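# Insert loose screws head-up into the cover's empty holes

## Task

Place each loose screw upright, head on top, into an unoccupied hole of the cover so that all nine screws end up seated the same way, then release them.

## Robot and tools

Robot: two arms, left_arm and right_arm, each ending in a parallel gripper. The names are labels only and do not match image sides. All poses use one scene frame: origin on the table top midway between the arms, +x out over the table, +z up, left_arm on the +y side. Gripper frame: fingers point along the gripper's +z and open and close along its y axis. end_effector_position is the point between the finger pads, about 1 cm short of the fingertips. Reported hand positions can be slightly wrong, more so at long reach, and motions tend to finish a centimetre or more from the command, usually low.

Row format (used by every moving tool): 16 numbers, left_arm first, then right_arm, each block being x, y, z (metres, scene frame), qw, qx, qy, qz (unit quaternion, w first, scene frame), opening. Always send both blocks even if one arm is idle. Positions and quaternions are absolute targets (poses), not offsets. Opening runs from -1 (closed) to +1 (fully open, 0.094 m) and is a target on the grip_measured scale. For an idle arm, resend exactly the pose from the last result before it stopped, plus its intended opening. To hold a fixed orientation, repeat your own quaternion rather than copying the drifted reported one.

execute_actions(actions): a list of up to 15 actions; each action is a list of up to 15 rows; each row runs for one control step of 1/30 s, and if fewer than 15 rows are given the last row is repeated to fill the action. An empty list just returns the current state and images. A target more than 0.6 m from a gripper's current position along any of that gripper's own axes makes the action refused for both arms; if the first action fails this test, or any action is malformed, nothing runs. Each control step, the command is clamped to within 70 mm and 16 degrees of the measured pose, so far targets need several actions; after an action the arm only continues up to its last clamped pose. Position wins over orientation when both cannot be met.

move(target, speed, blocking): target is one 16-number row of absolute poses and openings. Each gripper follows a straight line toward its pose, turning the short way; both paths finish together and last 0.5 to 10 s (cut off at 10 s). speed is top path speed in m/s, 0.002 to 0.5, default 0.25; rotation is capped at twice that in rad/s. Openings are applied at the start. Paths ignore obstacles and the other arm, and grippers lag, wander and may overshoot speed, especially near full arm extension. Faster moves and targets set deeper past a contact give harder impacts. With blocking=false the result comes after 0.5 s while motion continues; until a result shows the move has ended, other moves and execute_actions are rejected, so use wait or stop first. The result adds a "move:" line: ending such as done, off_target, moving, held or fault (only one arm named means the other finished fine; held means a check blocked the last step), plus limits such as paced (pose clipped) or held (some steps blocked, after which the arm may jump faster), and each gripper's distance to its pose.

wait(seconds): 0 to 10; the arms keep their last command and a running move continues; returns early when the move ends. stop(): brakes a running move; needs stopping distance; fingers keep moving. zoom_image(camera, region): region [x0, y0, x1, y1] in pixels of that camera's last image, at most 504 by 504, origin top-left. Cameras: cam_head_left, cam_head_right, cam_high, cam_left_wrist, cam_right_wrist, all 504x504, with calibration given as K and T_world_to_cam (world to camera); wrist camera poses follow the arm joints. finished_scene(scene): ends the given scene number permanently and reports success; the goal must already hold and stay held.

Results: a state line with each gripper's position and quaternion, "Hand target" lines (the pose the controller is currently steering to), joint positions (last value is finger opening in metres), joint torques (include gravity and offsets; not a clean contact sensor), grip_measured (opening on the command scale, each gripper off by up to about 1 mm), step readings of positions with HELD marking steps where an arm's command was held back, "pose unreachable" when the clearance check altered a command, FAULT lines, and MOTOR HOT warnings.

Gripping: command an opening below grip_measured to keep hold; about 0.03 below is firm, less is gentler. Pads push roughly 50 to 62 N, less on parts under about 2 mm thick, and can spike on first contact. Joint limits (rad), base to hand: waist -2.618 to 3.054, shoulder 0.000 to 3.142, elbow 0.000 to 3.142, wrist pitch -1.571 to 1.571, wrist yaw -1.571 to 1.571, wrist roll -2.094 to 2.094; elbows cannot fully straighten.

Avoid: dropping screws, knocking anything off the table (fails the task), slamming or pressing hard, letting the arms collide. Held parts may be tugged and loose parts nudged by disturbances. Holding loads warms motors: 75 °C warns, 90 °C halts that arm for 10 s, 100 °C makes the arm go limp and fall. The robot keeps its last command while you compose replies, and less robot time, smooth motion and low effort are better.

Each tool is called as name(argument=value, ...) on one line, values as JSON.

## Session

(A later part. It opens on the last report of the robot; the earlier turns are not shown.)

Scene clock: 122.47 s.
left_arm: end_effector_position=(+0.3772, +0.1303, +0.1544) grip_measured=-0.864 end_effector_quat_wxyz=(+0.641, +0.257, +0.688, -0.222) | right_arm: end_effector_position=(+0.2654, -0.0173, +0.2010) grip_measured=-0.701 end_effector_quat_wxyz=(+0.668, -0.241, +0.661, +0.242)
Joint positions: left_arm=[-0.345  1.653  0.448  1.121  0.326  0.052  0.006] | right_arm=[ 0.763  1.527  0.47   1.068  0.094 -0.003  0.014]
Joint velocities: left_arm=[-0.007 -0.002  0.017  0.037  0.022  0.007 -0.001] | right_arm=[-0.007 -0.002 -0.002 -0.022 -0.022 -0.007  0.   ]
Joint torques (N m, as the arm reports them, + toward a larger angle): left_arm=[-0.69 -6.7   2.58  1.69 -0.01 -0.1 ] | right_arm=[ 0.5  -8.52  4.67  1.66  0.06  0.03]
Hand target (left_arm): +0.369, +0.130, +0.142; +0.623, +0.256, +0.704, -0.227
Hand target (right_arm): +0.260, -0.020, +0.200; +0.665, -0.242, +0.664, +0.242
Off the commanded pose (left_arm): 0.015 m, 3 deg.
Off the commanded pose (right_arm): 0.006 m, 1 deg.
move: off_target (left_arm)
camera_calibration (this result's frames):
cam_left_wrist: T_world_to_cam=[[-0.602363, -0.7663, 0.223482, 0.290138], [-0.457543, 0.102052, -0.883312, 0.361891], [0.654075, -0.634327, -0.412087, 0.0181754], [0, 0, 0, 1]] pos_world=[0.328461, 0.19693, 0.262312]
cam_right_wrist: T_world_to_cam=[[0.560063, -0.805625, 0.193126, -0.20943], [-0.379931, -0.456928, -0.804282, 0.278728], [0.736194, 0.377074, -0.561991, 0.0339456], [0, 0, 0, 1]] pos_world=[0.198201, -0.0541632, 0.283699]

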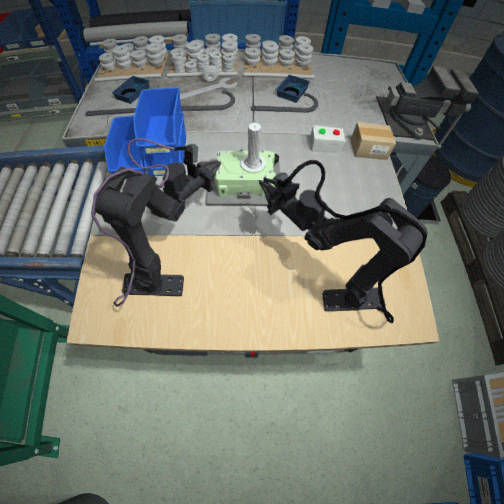

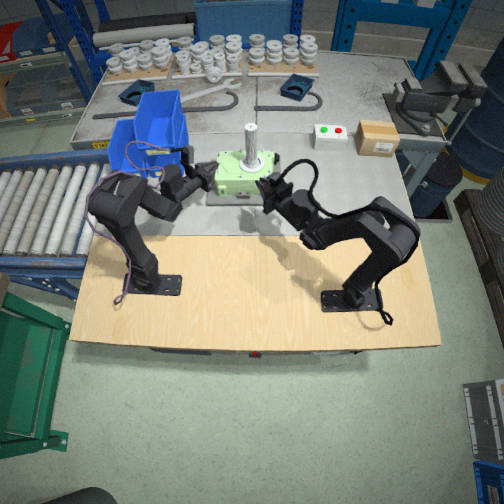

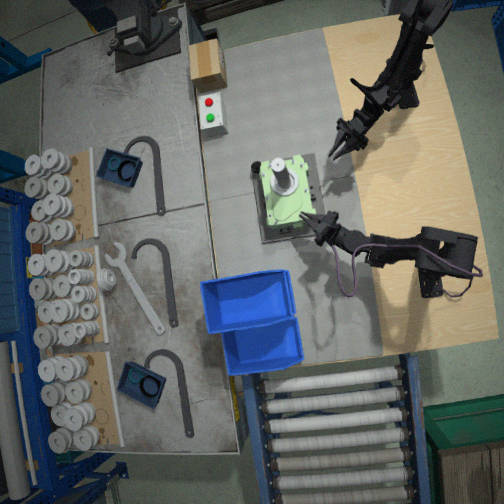

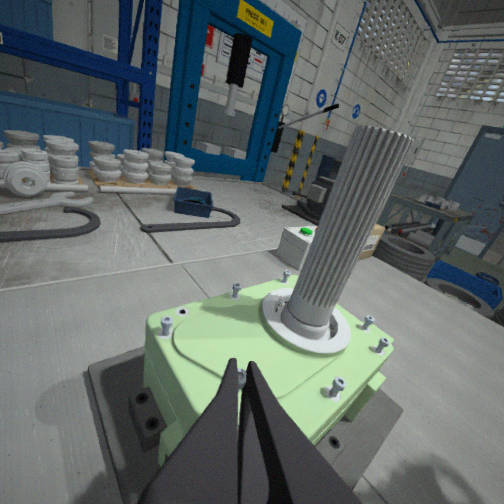

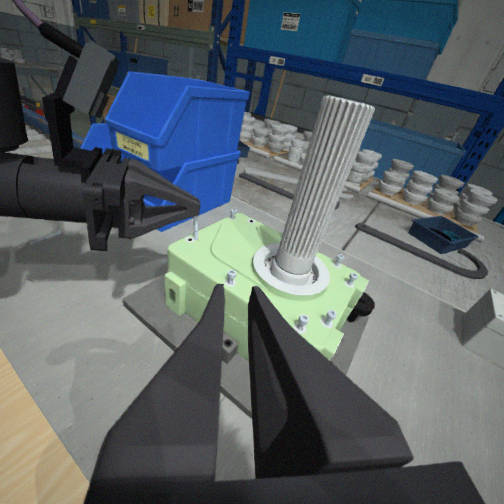

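Too much pressure; lighten.

move(target=[0.366,0.132,0.151,0.6226,0.2562,0.7038,-0.2266,-1,0.26,-0.02,0.2,0.6645,-0.2418,0.6645,0.2418,-0.7], speed=0.004)

zoom_image(camera="cam_right_wrist", region=[140,170,250,280])

Scene clock: 129.07 s.
left_arm: end_effector_position=(+0.3742, +0.1314, +0.1558) grip_measured=-0.864 end_effector_quat_wxyz=(+0.632, +0.257, +0.697, -0.221) | right_arm: end_effector_position=(+0.2654, -0.0173, +0.2010) grip_measured=-0.701 end_effector_quat_wxyz=(+0.668, -0.241, +0.661, +0.242)
Joint positions: left_arm=[-0.345  1.608  0.448  1.051  0.326  0.052  0.006] | right_arm=[ 0.763  1.527  0.47   1.068  0.094 -0.003  0.014]
Joint velocities: left_arm=[-0.017 -0.012  0.017 -0.037 -0.007 -0.022  0.001] | right_arm=[-0.012  0.012 -0.017 -0.095 -0.022 -0.066  0.001]
Joint torques (N m, as the arm reports them, + toward a larger angle): left_arm=[-0.42 -7.29  2.76  1.86  0.03 -0.1 ] | right_arm=[ 0.5  -8.51  4.64  1.69  0.05  0.02]
Hand target (left_arm): +0.366, +0.132, +0.151; +0.623, +0.256, +0.704, -0.227
Hand target (right_arm): +0.260, -0.020, +0.200; +0.665, -0.242, +0.664, +0.242
Off the commanded pose (left_arm): 0.009 m, 1 deg.
Off the commanded pose (right_arm): 0.006 m, 1 deg.
move: done
camera_calibration (this result's frames):
cam_left_wrist: T_world_to_cam=[[-0.597018, -0.768333, 0.230724, 0.285999], [-0.478189, 0.109908, -0.871353, 0.366476], [0.644131, -0.630543, -0.433025, 0.0280074], [0, 0, 0, 1]] pos_world=[0.327951, 0.197124, 0.265471]
cam_right_wrist: T_world_to_cam=[[0.560063, -0.805625, 0.193126, -0.20943], [-0.379931, -0.456928, -0.804282, 0.278728], [0.736194, 0.377074, -0.561991, 0.0339456], [0, 0, 0, 1]] pos_world=[0.198201, -0.0541632, 0.283699]

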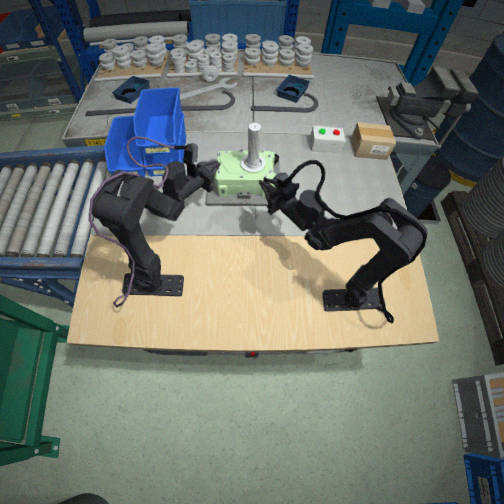

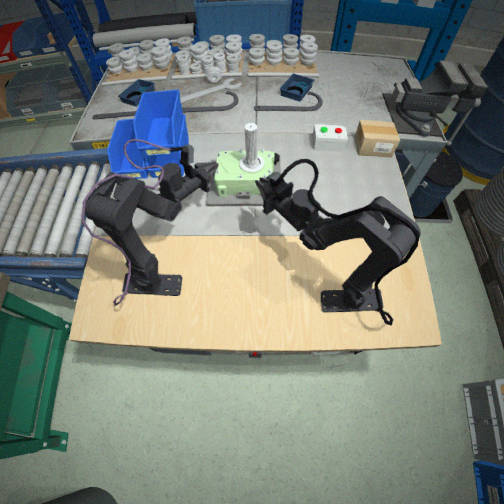

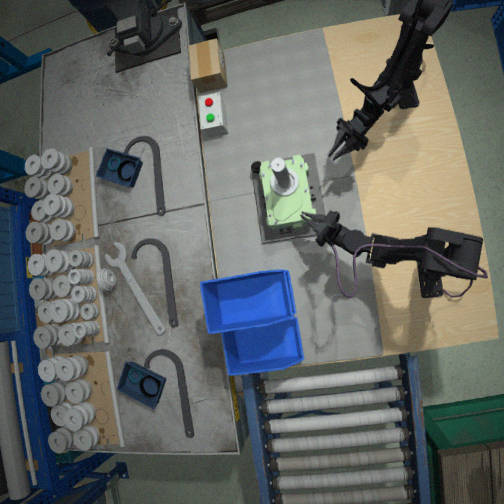

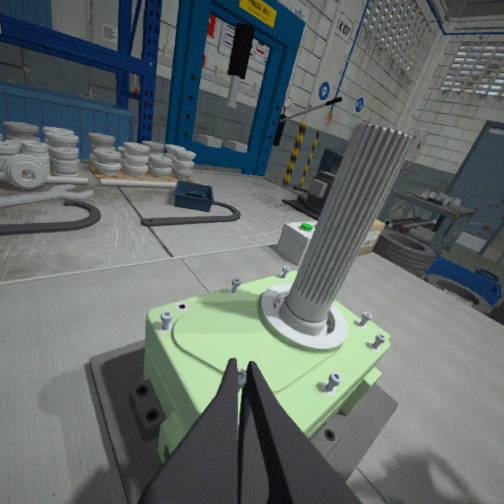

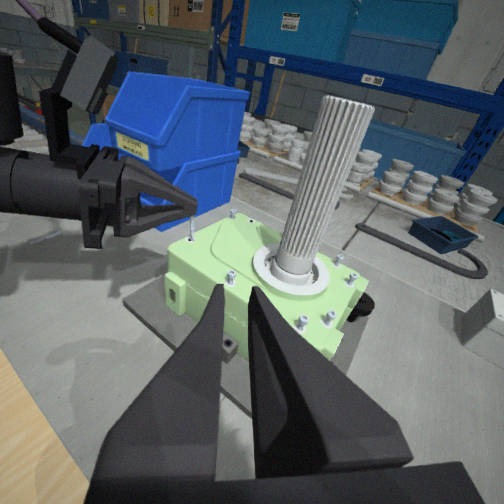

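Region (140, 170, 250, 280) of cam_right_wrist's 504x504 image, scaled by 4.582, with more detail than that image has.

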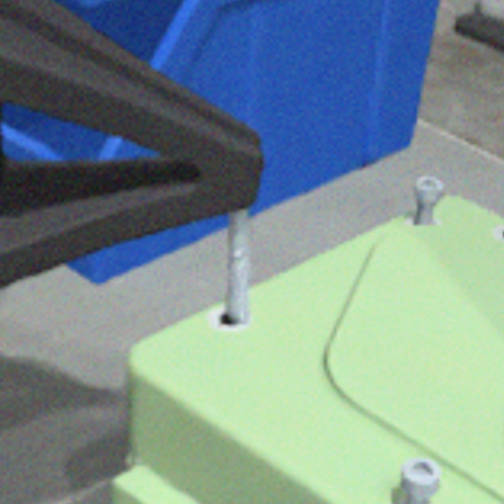

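move(target=[0.363,0.134,0.148,0.6226,0.2562,0.7038,-0.2266,-1,0.26,-0.02,0.2,0.6645,-0.2418,0.6645,0.2418,-0.7], speed=0.004)

zoom_image(camera="cam_right_wrist", region=[140,170,250,280])

Scene clock: 132.80 s.
left_arm: end_effector_position=(+0.3705, +0.1328, +0.1542) grip_measured=-0.864 end_effector_quat_wxyz=(+0.634, +0.257, +0.695, -0.221) | right_arm: end_effector_position=(+0.2654, -0.0173, +0.2011) grip_measured=-0.701 end_effector_quat_wxyz=(+0.668, -0.241, +0.661, +0.242)
Joint positions: left_arm=[-0.345  1.608  0.428  1.076  0.326  0.052  0.006] | right_arm=[ 0.763  1.527  0.47   1.069  0.094 -0.003  0.014]
Joint velocities: left_arm=[ 0.022  0.012  0.007 -0.037 -0.066 -0.037 -0.001] | right_arm=[-0.017 -0.017 -0.007 -0.007  0.037 -0.007 -0.001]
Joint torques (N m, as the arm reports them, + toward a larger angle): left_arm=[-0.15 -7.12  2.76  1.78  0.06 -0.11] | right_arm=[ 0.49 -8.49  4.66  1.69  0.06  0.02]
Hand target (left_arm): +0.363, +0.134, +0.148; +0.623, +0.256, +0.704, -0.227
Hand target (right_arm): +0.260, -0.020, +0.200; +0.665, -0.242, +0.664, +0.242
Off the commanded pose (left_arm): 0.010 m, 2 deg.
Off the commanded pose (right_arm): 0.006 m, 1 deg.
move: done
camera_calibration (this result's frames):
cam_left_wrist: T_world_to_cam=[[-0.598248, -0.767865, 0.229091, 0.28592], [-0.473522, 0.108132, -0.874119, 0.362109], [0.646434, -0.631419, -0.42829, 0.0290257], [0, 0, 0, 1]] pos_world=[0.323755, 0.19872, 0.263457]
cam_right_wrist: T_world_to_cam=[[0.560011, -0.805678, 0.193057, -0.209422], [-0.379716, -0.45671, -0.804507, 0.278796], [0.736345, 0.377226, -0.561691, 0.0339018], [0, 0, 0, 1]] pos_world=[0.198178, -0.0541863, 0.283766]

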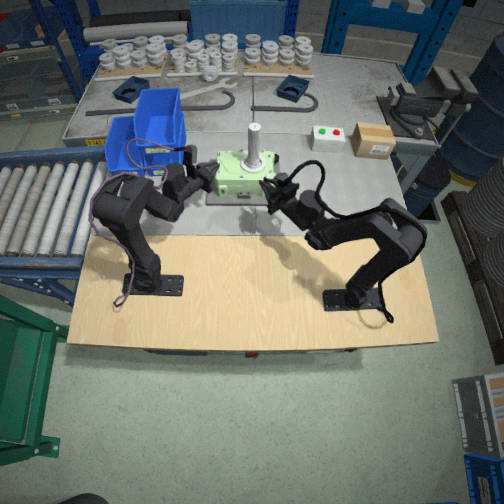

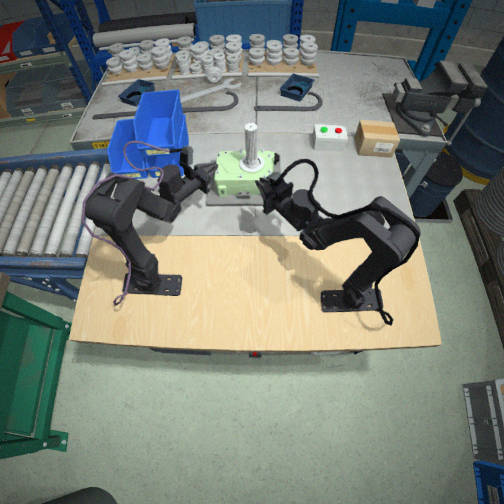

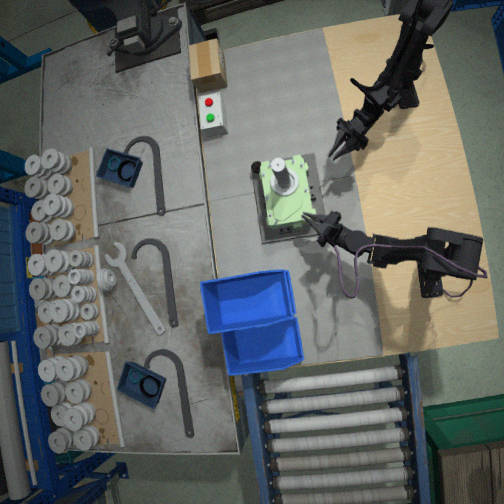

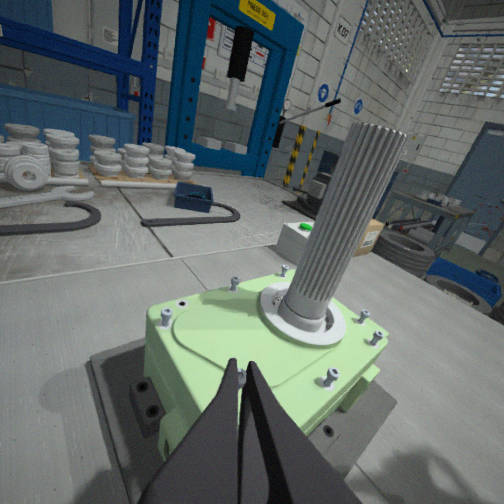

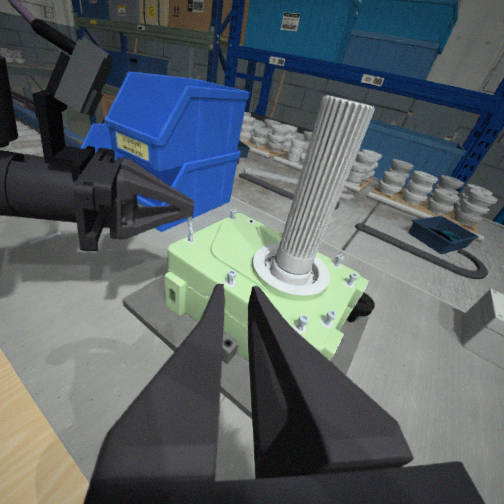

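Region (140, 170, 250, 280) of cam_right_wrist's 504x504 image, scaled by 4.582, with more detail than that image has.

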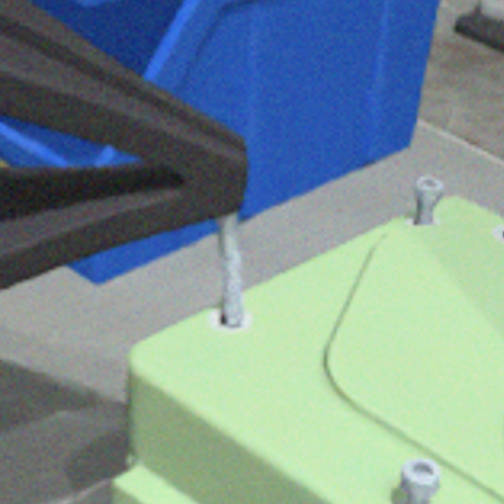

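Slightly front-right: needs +y ~1.5 mm.

move(target=[0.368,0.139,0.148,0.6226,0.2562,0.7038,-0.2266,-1,0.26,-0.02,0.2,0.6645,-0.2418,0.6645,0.2418,-0.7], speed=0.003)

zoom_image(camera="cam_right_wrist", region=[140,170,250,280])

Scene clock: 138.33 s.
left_arm: end_effector_position=(+0.3704, +0.1339, +0.1546) grip_measured=-0.864 end_effector_quat_wxyz=(+0.633, +0.260, +0.693, -0.226) | right_arm: end_effector_position=(+0.2654, -0.0173, +0.2010) grip_measured=-0.701 end_effector_quat_wxyz=(+0.668, -0.241, +0.661, +0.242)
Joint positions: left_arm=[-0.334  1.608  0.428  1.078  0.347  0.052  0.006] | right_arm=[ 0.763  1.527  0.47   1.068  0.094 -0.003  0.014]
Joint velocities: left_arm=[-0.022  0.007 -0.017  0.11   0.11   0.007 -0.   ] | right_arm=[-0.007 -0.007  0.002 -0.037  0.022 -0.022 -0.001]
Joint torques (N m, as the arm reports them, + toward a larger angle): left_arm=[ 1.12 -6.39  3.62  1.73  0.1  -0.07] | right_arm=[ 0.48 -8.51  4.68  1.69  0.06  0.03]
Hand target (left_arm): +0.368, +0.139, +0.148; +0.623, +0.256, +0.704, -0.227
Hand target (right_arm): +0.260, -0.020, +0.200; +0.665, -0.242, +0.664, +0.242
Off the commanded pose (left_arm): 0.009 m, 2 deg.
Off the commanded pose (right_arm): 0.006 m, 1 deg.
move: done
camera_calibration (this result's frames):
cam_left_wrist: T_world_to_cam=[[-0.606106, -0.761167, 0.23078, 0.288347], [-0.47214, 0.110806, -0.874532, 0.361438], [0.640093, -0.63902, -0.426538, 0.0331412], [0, 0, 0, 1]] pos_world=[0.324205, 0.200609, 0.26368]
cam_right_wrist: T_world_to_cam=[[0.560063, -0.805625, 0.193126, -0.20943], [-0.379931, -0.456928, -0.804282, 0.278728], [0.736194, 0.377074, -0.561991, 0.0339456], [0, 0, 0, 1]] pos_world=[0.198201, -0.0541632, 0.283699]

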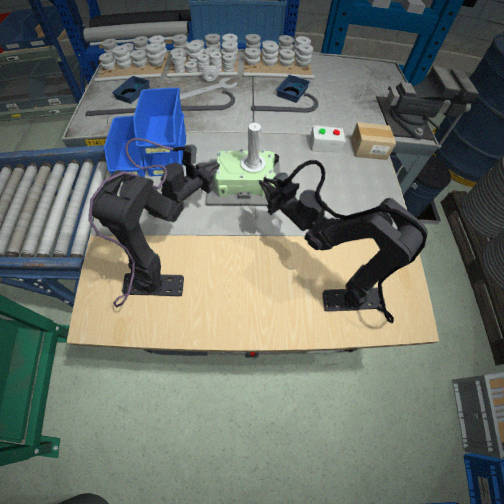

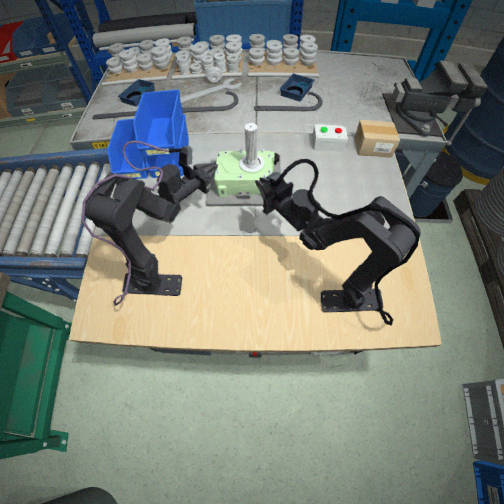

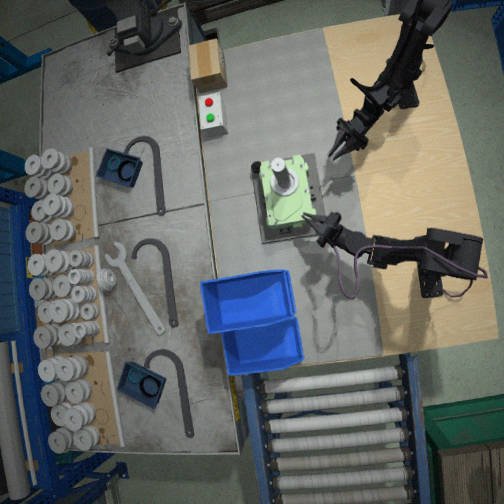

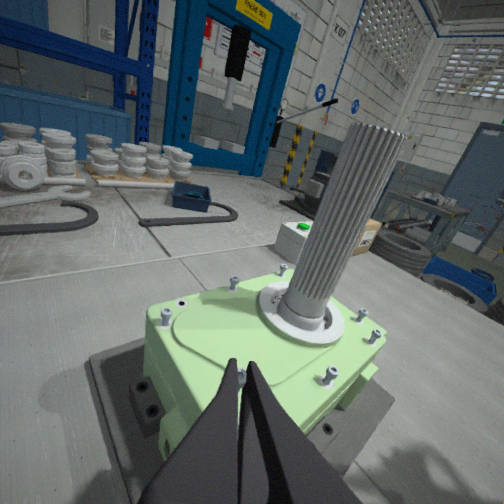

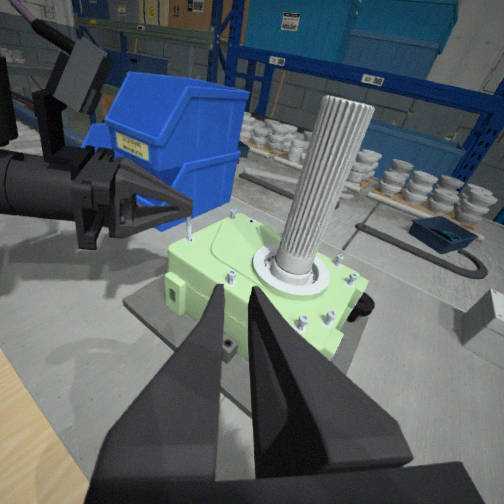

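Region (140, 170, 250, 280) of cam_right_wrist's 504x504 image, scaled by 4.582, with more detail than that image has.

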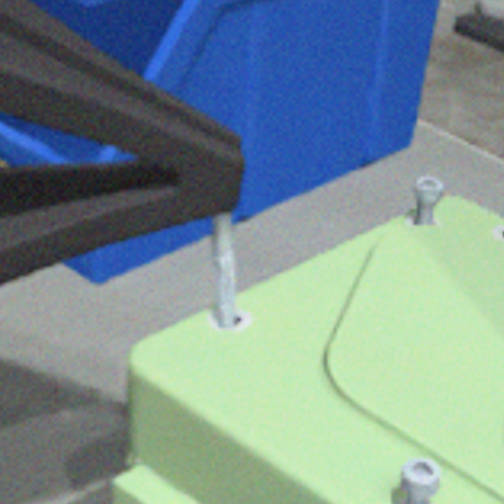

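Needs +x ~2 mm; pushing down drifts +x.

move(target=[0.373,0.134,0.143,0.6226,0.2562,0.7038,-0.2266,-1,0.26,-0.02,0.2,0.6645,-0.2418,0.6645,0.2418,-0.7], speed=0.003)

zoom_image(camera="cam_right_wrist", region=[140,170,250,280])

Scene clock: 146.00 s.
left_arm: end_effector_position=(+0.3713, +0.1336, +0.1543) grip_measured=-0.864 end_effector_quat_wxyz=(+0.636, +0.260, +0.690, -0.226) | right_arm: end_effector_position=(+0.2654, -0.0173, +0.2011) grip_measured=-0.701 end_effector_quat_wxyz=(+0.668, -0.241, +0.661, +0.242)
Joint positions: left_arm=[-0.334  1.621  0.428  1.099  0.347  0.052  0.006] | right_arm=[ 0.763  1.527  0.47   1.069  0.094 -0.003  0.014]
Joint velocities: left_arm=[ 0.012 -0.002 -0.007 -0.051  0.051  0.066  0.001] | right_arm=[ 0.002 -0.022 -0.007 -0.007  0.007 -0.007 -0.   ]
Joint torques (N m, as the arm reports them, + toward a larger angle): left_arm=[ 0.1  -4.17  4.82  1.8  -0.02 -0.08] | right_arm=[ 0.52 -8.53  4.67  1.67  0.06  0.03]
Hand target (left_arm): +0.373, +0.134, +0.143; +0.623, +0.256, +0.704, -0.227
Hand target (right_arm): +0.260, -0.020, +0.200; +0.665, -0.242, +0.664, +0.242
Off the commanded pose (left_arm): 0.011 m, 2 deg.
Off the commanded pose (right_arm): 0.006 m, 1 deg.
move: off_target (left_arm)
camera_calibration (this result's frames):
cam_left_wrist: T_world_to_cam=[[-0.607832, -0.760532, 0.228321, 0.289655], [-0.46555, 0.108382, -0.87836, 0.360137], [0.643275, -0.640191, -0.419944, 0.0301552], [0, 0, 0, 1]] pos_world=[0.324325, 0.200564, 0.262859]
cam_right_wrist: T_world_to_cam=[[0.560011, -0.805678, 0.193057, -0.209422], [-0.379716, -0.45671, -0.804507, 0.278796], [0.736345, 0.377226, -0.561691, 0.0339018], [0, 0, 0, 1]] pos_world=[0.198178, -0.0541863, 0.283766]

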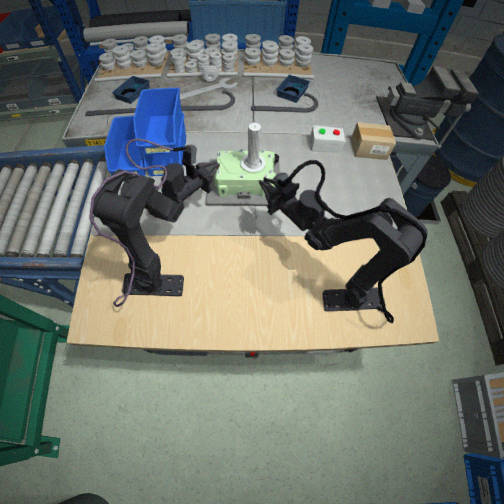

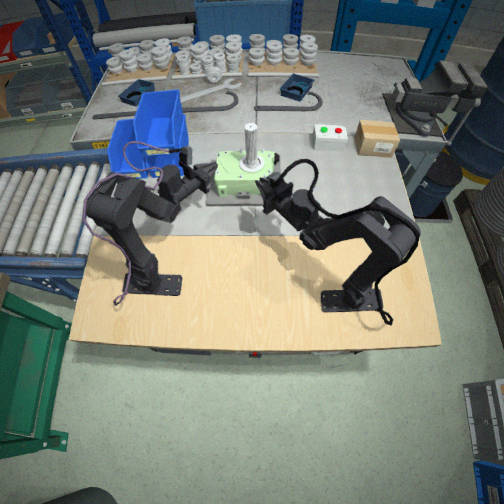

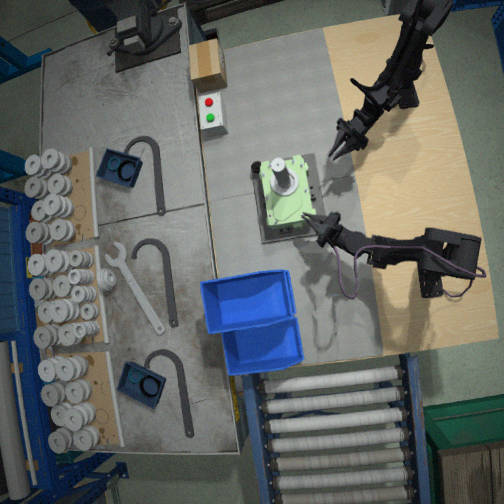

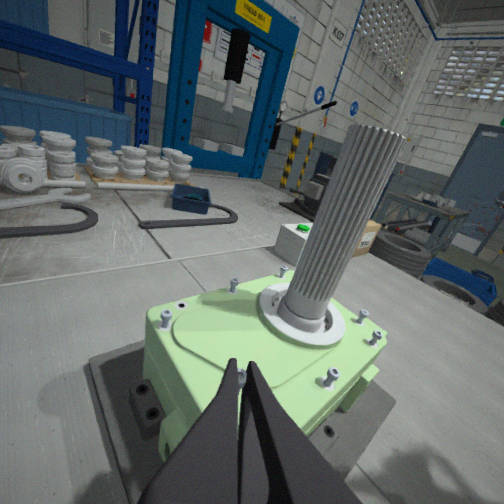

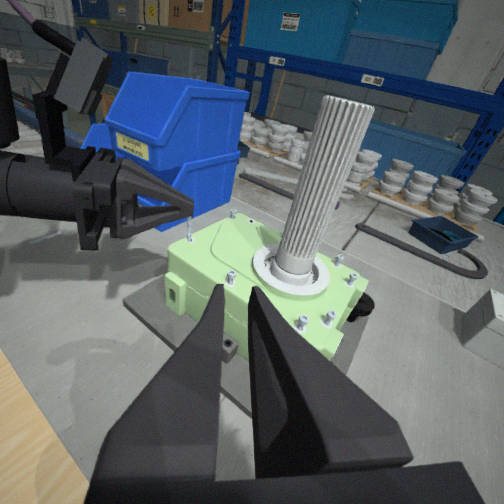

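Region (140, 170, 250, 280) of cam_right_wrist's 504x504 image, scaled by 4.582, with more detail than that image has.

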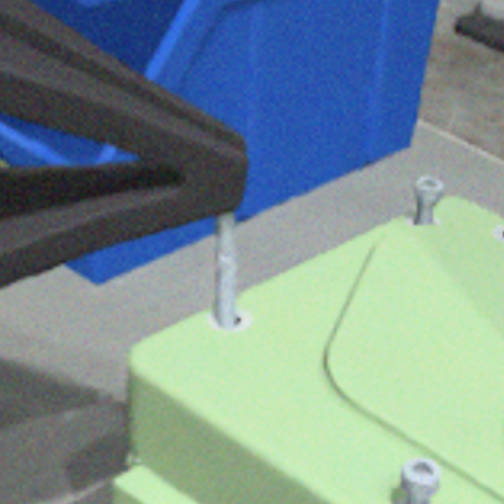

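move(target=[0.381,0.131,0.15,0.6226,0.2562,0.7038,-0.2266,-1,0.26,-0.02,0.2,0.6645,-0.2418,0.6645,0.2418,-0.7], speed=0.003)

zoom_image(camera="cam_right_wrist", region=[140,170,250,280])

Scene clock: 153.27 s.
left_arm: end_effector_position=(+0.3753, +0.1321, +0.1547) grip_measured=-0.864 end_effector_quat_wxyz=(+0.632, +0.260, +0.694, -0.226) | right_arm: end_effector_position=(+0.2654, -0.0173, +0.2010) grip_measured=-0.701 end_effector_quat_wxyz=(+0.668, -0.241, +0.661, +0.242)
Joint positions: left_arm=[-0.334  1.621  0.45   1.065  0.347  0.052  0.006] | right_arm=[ 0.763  1.527  0.47   1.068  0.094 -0.003  0.014]
Joint velocities: left_arm=[ 0.022 -0.007  0.012  0.007 -0.022  0.066  0.001] | right_arm=[-0.002 -0.002 -0.012  0.007 -0.081  0.051 -0.001]
Joint torques (N m, as the arm reports them, + toward a larger angle): left_arm=[ 0.09 -4.46  6.47  1.68 -0.03 -0.09] | right_arm=[ 0.5  -8.51  4.67  1.68  0.06  0.02]
Hand target (left_arm): +0.381, +0.131, +0.150; +0.623, +0.256, +0.704, -0.227
Hand target (right_arm): +0.260, -0.020, +0.200; +0.665, -0.242, +0.664, +0.242
Off the commanded pose (left_arm): 0.007 m, 2 deg.
Off the commanded pose (right_arm): 0.006 m, 1 deg.
move: done
camera_calibration (this result's frames):
cam_left_wrist: T_world_to_cam=[[-0.605195, -0.761502, 0.232063, 0.289425], [-0.47558, 0.112072, -0.872504, 0.364853], [0.638406, -0.6384, -0.42998, 0.0299813], [0, 0, 0, 1]] pos_world=[0.329535, 0.198648, 0.264063]
cam_right_wrist: T_world_to_cam=[[0.560063, -0.805625, 0.193126, -0.20943], [-0.379931, -0.456928, -0.804282, 0.278728], [0.736194, 0.377074, -0.561991, 0.0339456], [0, 0, 0, 1]] pos_world=[0.198201, -0.0541632, 0.283699]

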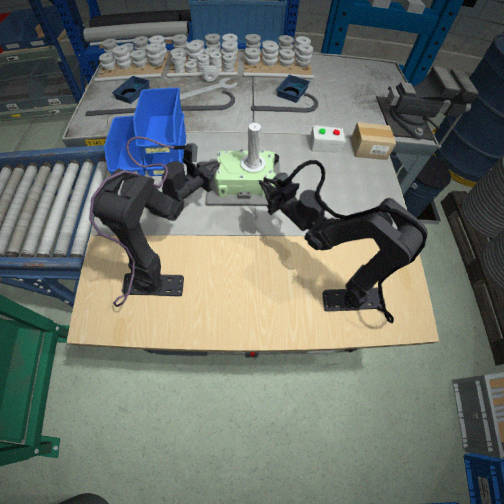

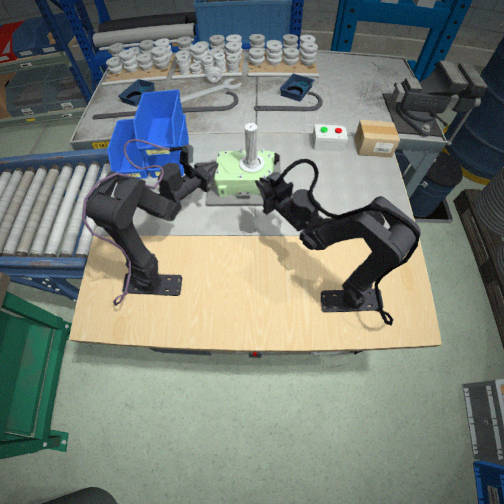

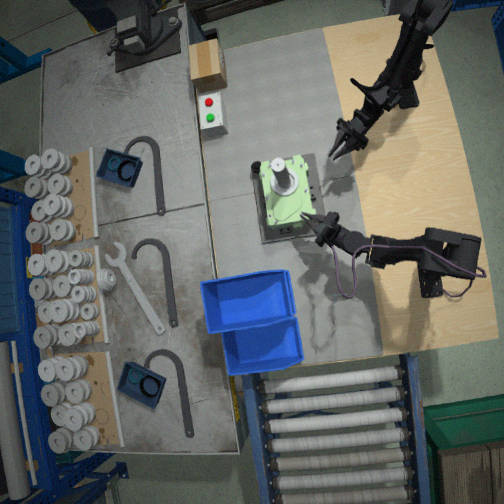

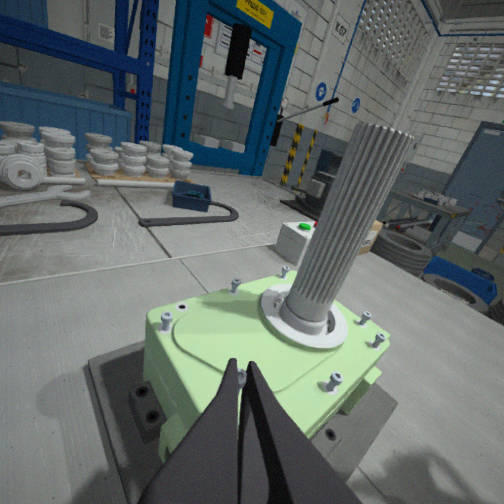

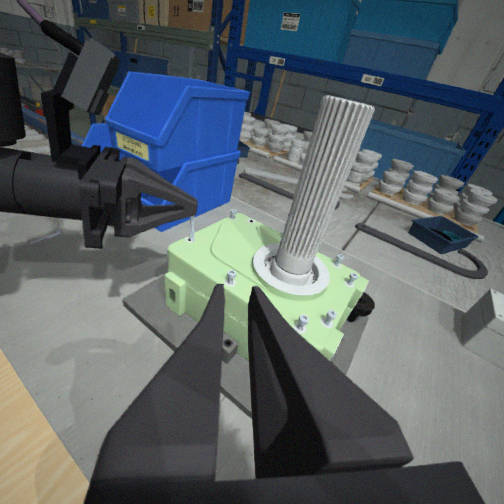

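Region (140, 170, 250, 280) of cam_right_wrist's 504x504 image, scaled by 4.582, with more detail than that image has.

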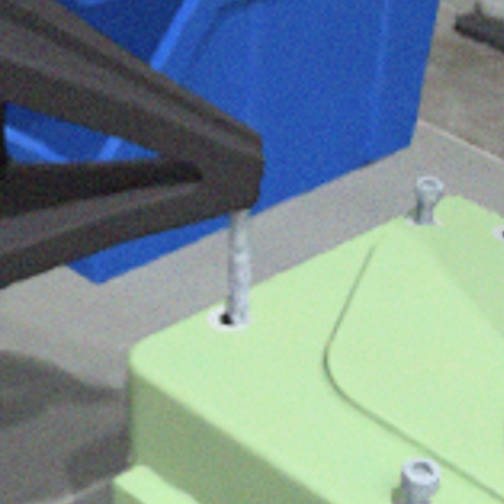

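Passed in front. Now +y ~2 mm via waist.

move(target=[0.376,0.139,0.148,0.6226,0.2562,0.7038,-0.2266,-1,0.26,-0.02,0.2,0.6645,-0.2418,0.6645,0.2418,-0.7], speed=0.003)

zoom_image(camera="cam_right_wrist", region=[140,170,250,280])

Scene clock: 158.20 s.
left_arm: end_effector_position=(+0.3763, +0.1349, +0.1548) grip_measured=-0.864 end_effector_quat_wxyz=(+0.632, +0.259, +0.694, -0.226) | right_arm: end_effector_position=(+0.2654, -0.0173, +0.2011) grip_measured=-0.701 end_effector_quat_wxyz=(+0.668, -0.241, +0.661, +0.242)
Joint positions: left_arm=[-0.323  1.621  0.45   1.065  0.357  0.052  0.006] | right_arm=[ 0.763  1.527  0.47   1.069  0.094 -0.003  0.014]
Joint velocities: left_arm=[-0.002  0.012 -0.012  0.051 -0.007 -0.051 -0.001] | right_arm=[-0.007 -0.017  0.007  0.007 -0.037 -0.022  0.001]
Joint torques (N m, as the arm reports them, + toward a larger angle): left_arm=[ 1.11 -5.64  4.18  1.81  0.12 -0.06] | right_arm=[ 0.5  -8.52  4.68  1.69  0.05  0.02]
Hand target (left_arm): +0.376, +0.139, +0.148; +0.623, +0.256, +0.704, -0.227
Hand target (right_arm): +0.260, -0.020, +0.200; +0.665, -0.242, +0.664, +0.242
Off the commanded pose (left_arm): 0.008 m, 2 deg.
Off the commanded pose (right_arm): 0.006 m, 1 deg.
move: done
camera_calibration (this result's frames):
cam_left_wrist: T_world_to_cam=[[-0.604281, -0.761968, 0.232912, 0.291755], [-0.475712, 0.110526, -0.872629, 0.365469], [0.639173, -0.638113, -0.429266, 0.0306968], [0, 0, 0, 1]] pos_world=[0.33054, 0.201502, 0.264143]
cam_right_wrist: T_world_to_cam=[[0.560011, -0.805678, 0.193057, -0.209422], [-0.379716, -0.45671, -0.804507, 0.278796], [0.736345, 0.377226, -0.561691, 0.0339018], [0, 0, 0, 1]] pos_world=[0.198178, -0.0541863, 0.283766]

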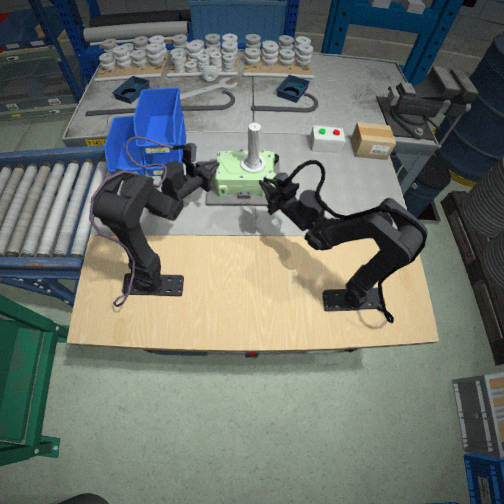

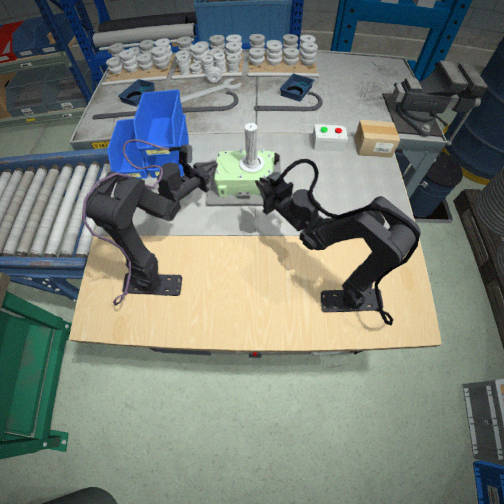

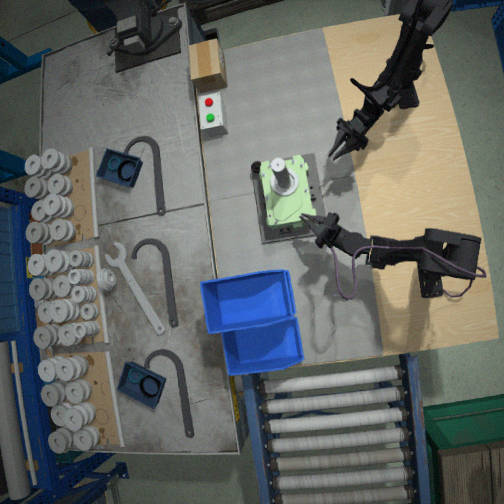

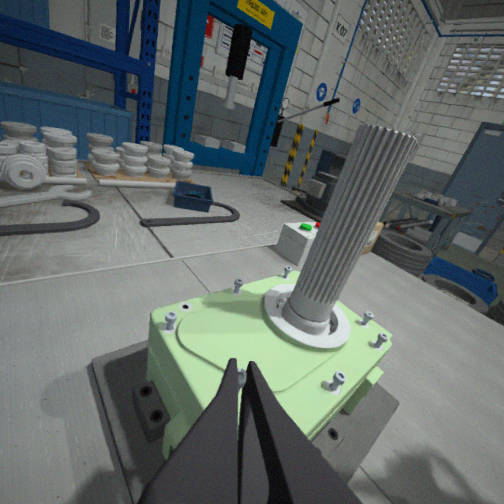

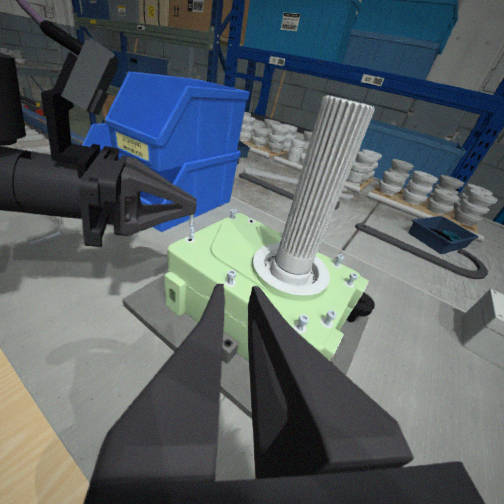

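Region (140, 170, 250, 280) of cam_right_wrist's 504x504 image, scaled by 4.582, with more detail than that image has.

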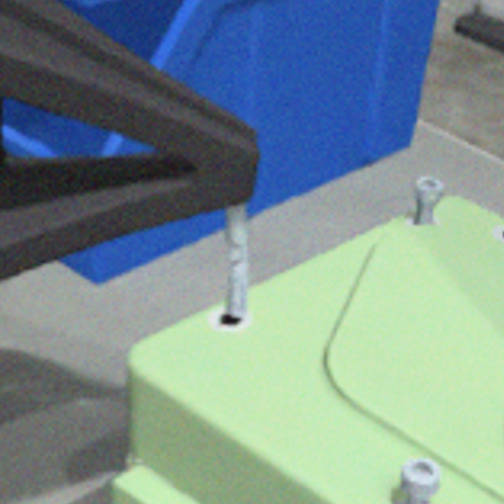

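move(target=[0.370,0.133,0.148,0.6186,0.2684,0.6993,-0.2375,-1,0.26,-0.02,0.2,0.6645,-0.2418,0.6645,0.2418,-0.7], speed=0.003)

zoom_image(camera="cam_right_wrist", region=[140,170,250,280])

Scene clock: 165.50 s.
left_arm: end_effector_position=(+0.3736, +0.1317, +0.1548) grip_measured=-0.864 end_effector_quat_wxyz=(+0.629, +0.267, +0.692, -0.234) | right_arm: end_effector_position=(+0.2654, -0.0173, +0.2010) grip_measured=-0.701 end_effector_quat_wxyz=(+0.668, -0.241, +0.661, +0.242)
Joint positions: left_arm=[-0.323  1.621  0.45   1.065  0.38   0.052  0.006] | right_arm=[ 0.763  1.527  0.47   1.068  0.094 -0.003  0.014]
Joint velocities: left_arm=[-0.032  0.012 -0.002 -0.037 -0.037  0.037 -0.   ] | right_arm=[ 0.007 -0.007  0.012  0.037 -0.022  0.007 -0.   ]
Joint torques (N m, as the arm reports them, + toward a larger angle): left_arm=[ 0.44 -6.02  3.79  1.81  0.16 -0.03] | right_arm=[ 0.5  -8.51  4.68  1.68  0.06  0.02]
Hand target (left_arm): +0.370, +0.133, +0.148; +0.619, +0.268, +0.699, -0.237
Hand target (right_arm): +0.260, -0.020, +0.200; +0.665, -0.242, +0.664, +0.242
Off the commanded pose (left_arm): 0.008 m, 2 deg.
Off the commanded pose (right_arm): 0.006 m, 1 deg.
move: done
camera_calibration (this result's frames):
cam_left_wrist: T_world_to_cam=[[-0.621662, -0.747058, 0.235458, 0.291795], [-0.474362, 0.11986, -0.872132, 0.362683], [0.623311, -0.653863, -0.428889, 0.0383563], [0, 0, 0, 1]] pos_world=[0.329533, 0.199596, 0.264053]
cam_right_wrist: T_world_to_cam=[[0.560063, -0.805625, 0.193126, -0.20943], [-0.379931, -0.456928, -0.804282, 0.278728], [0.736194, 0.377074, -0.561991, 0.0339456], [0, 0, 0, 1]] pos_world=[0.198201, -0.0541632, 0.283699]

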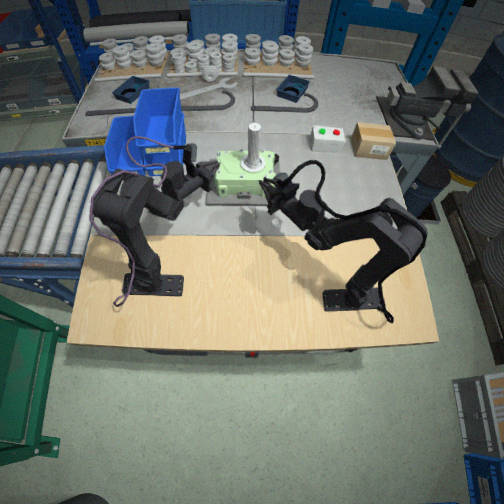

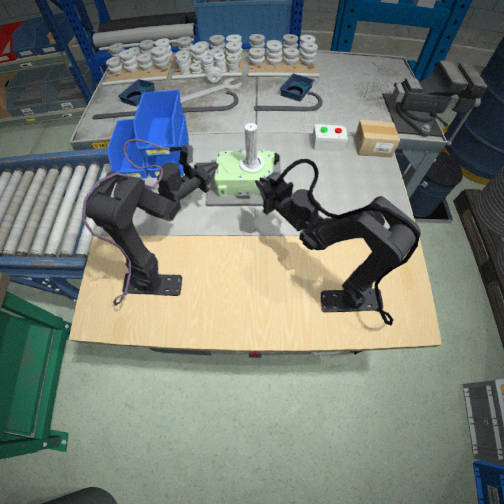

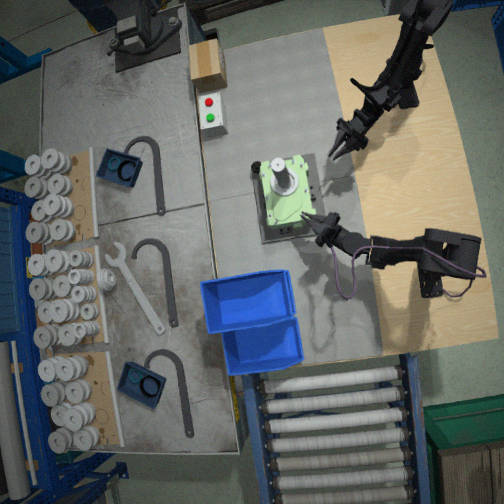

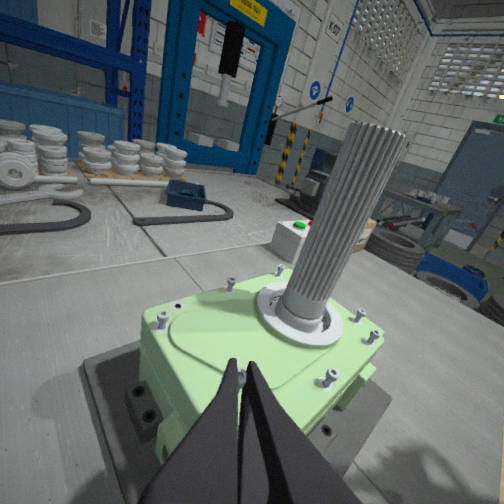

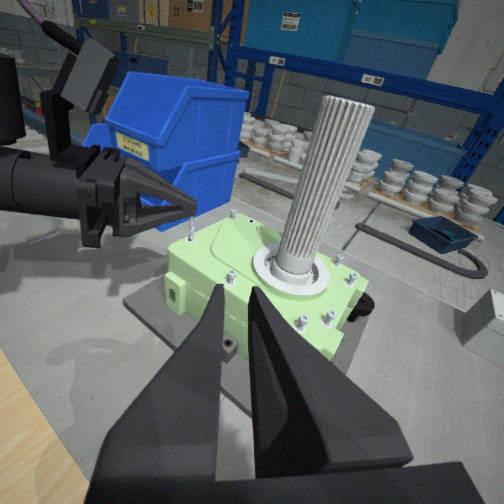

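Region (140, 170, 250, 280) of cam_right_wrist's 504x504 image, scaled by 4.582, with more detail than that image has.

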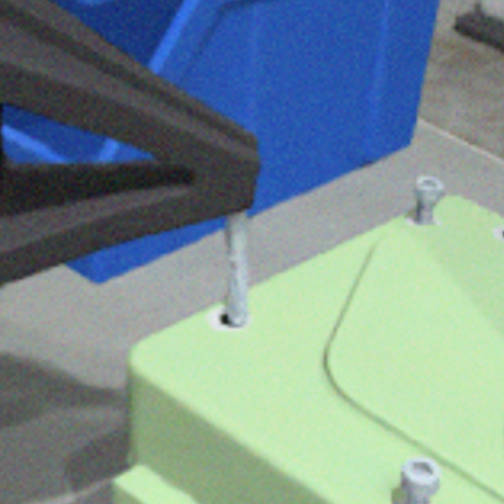

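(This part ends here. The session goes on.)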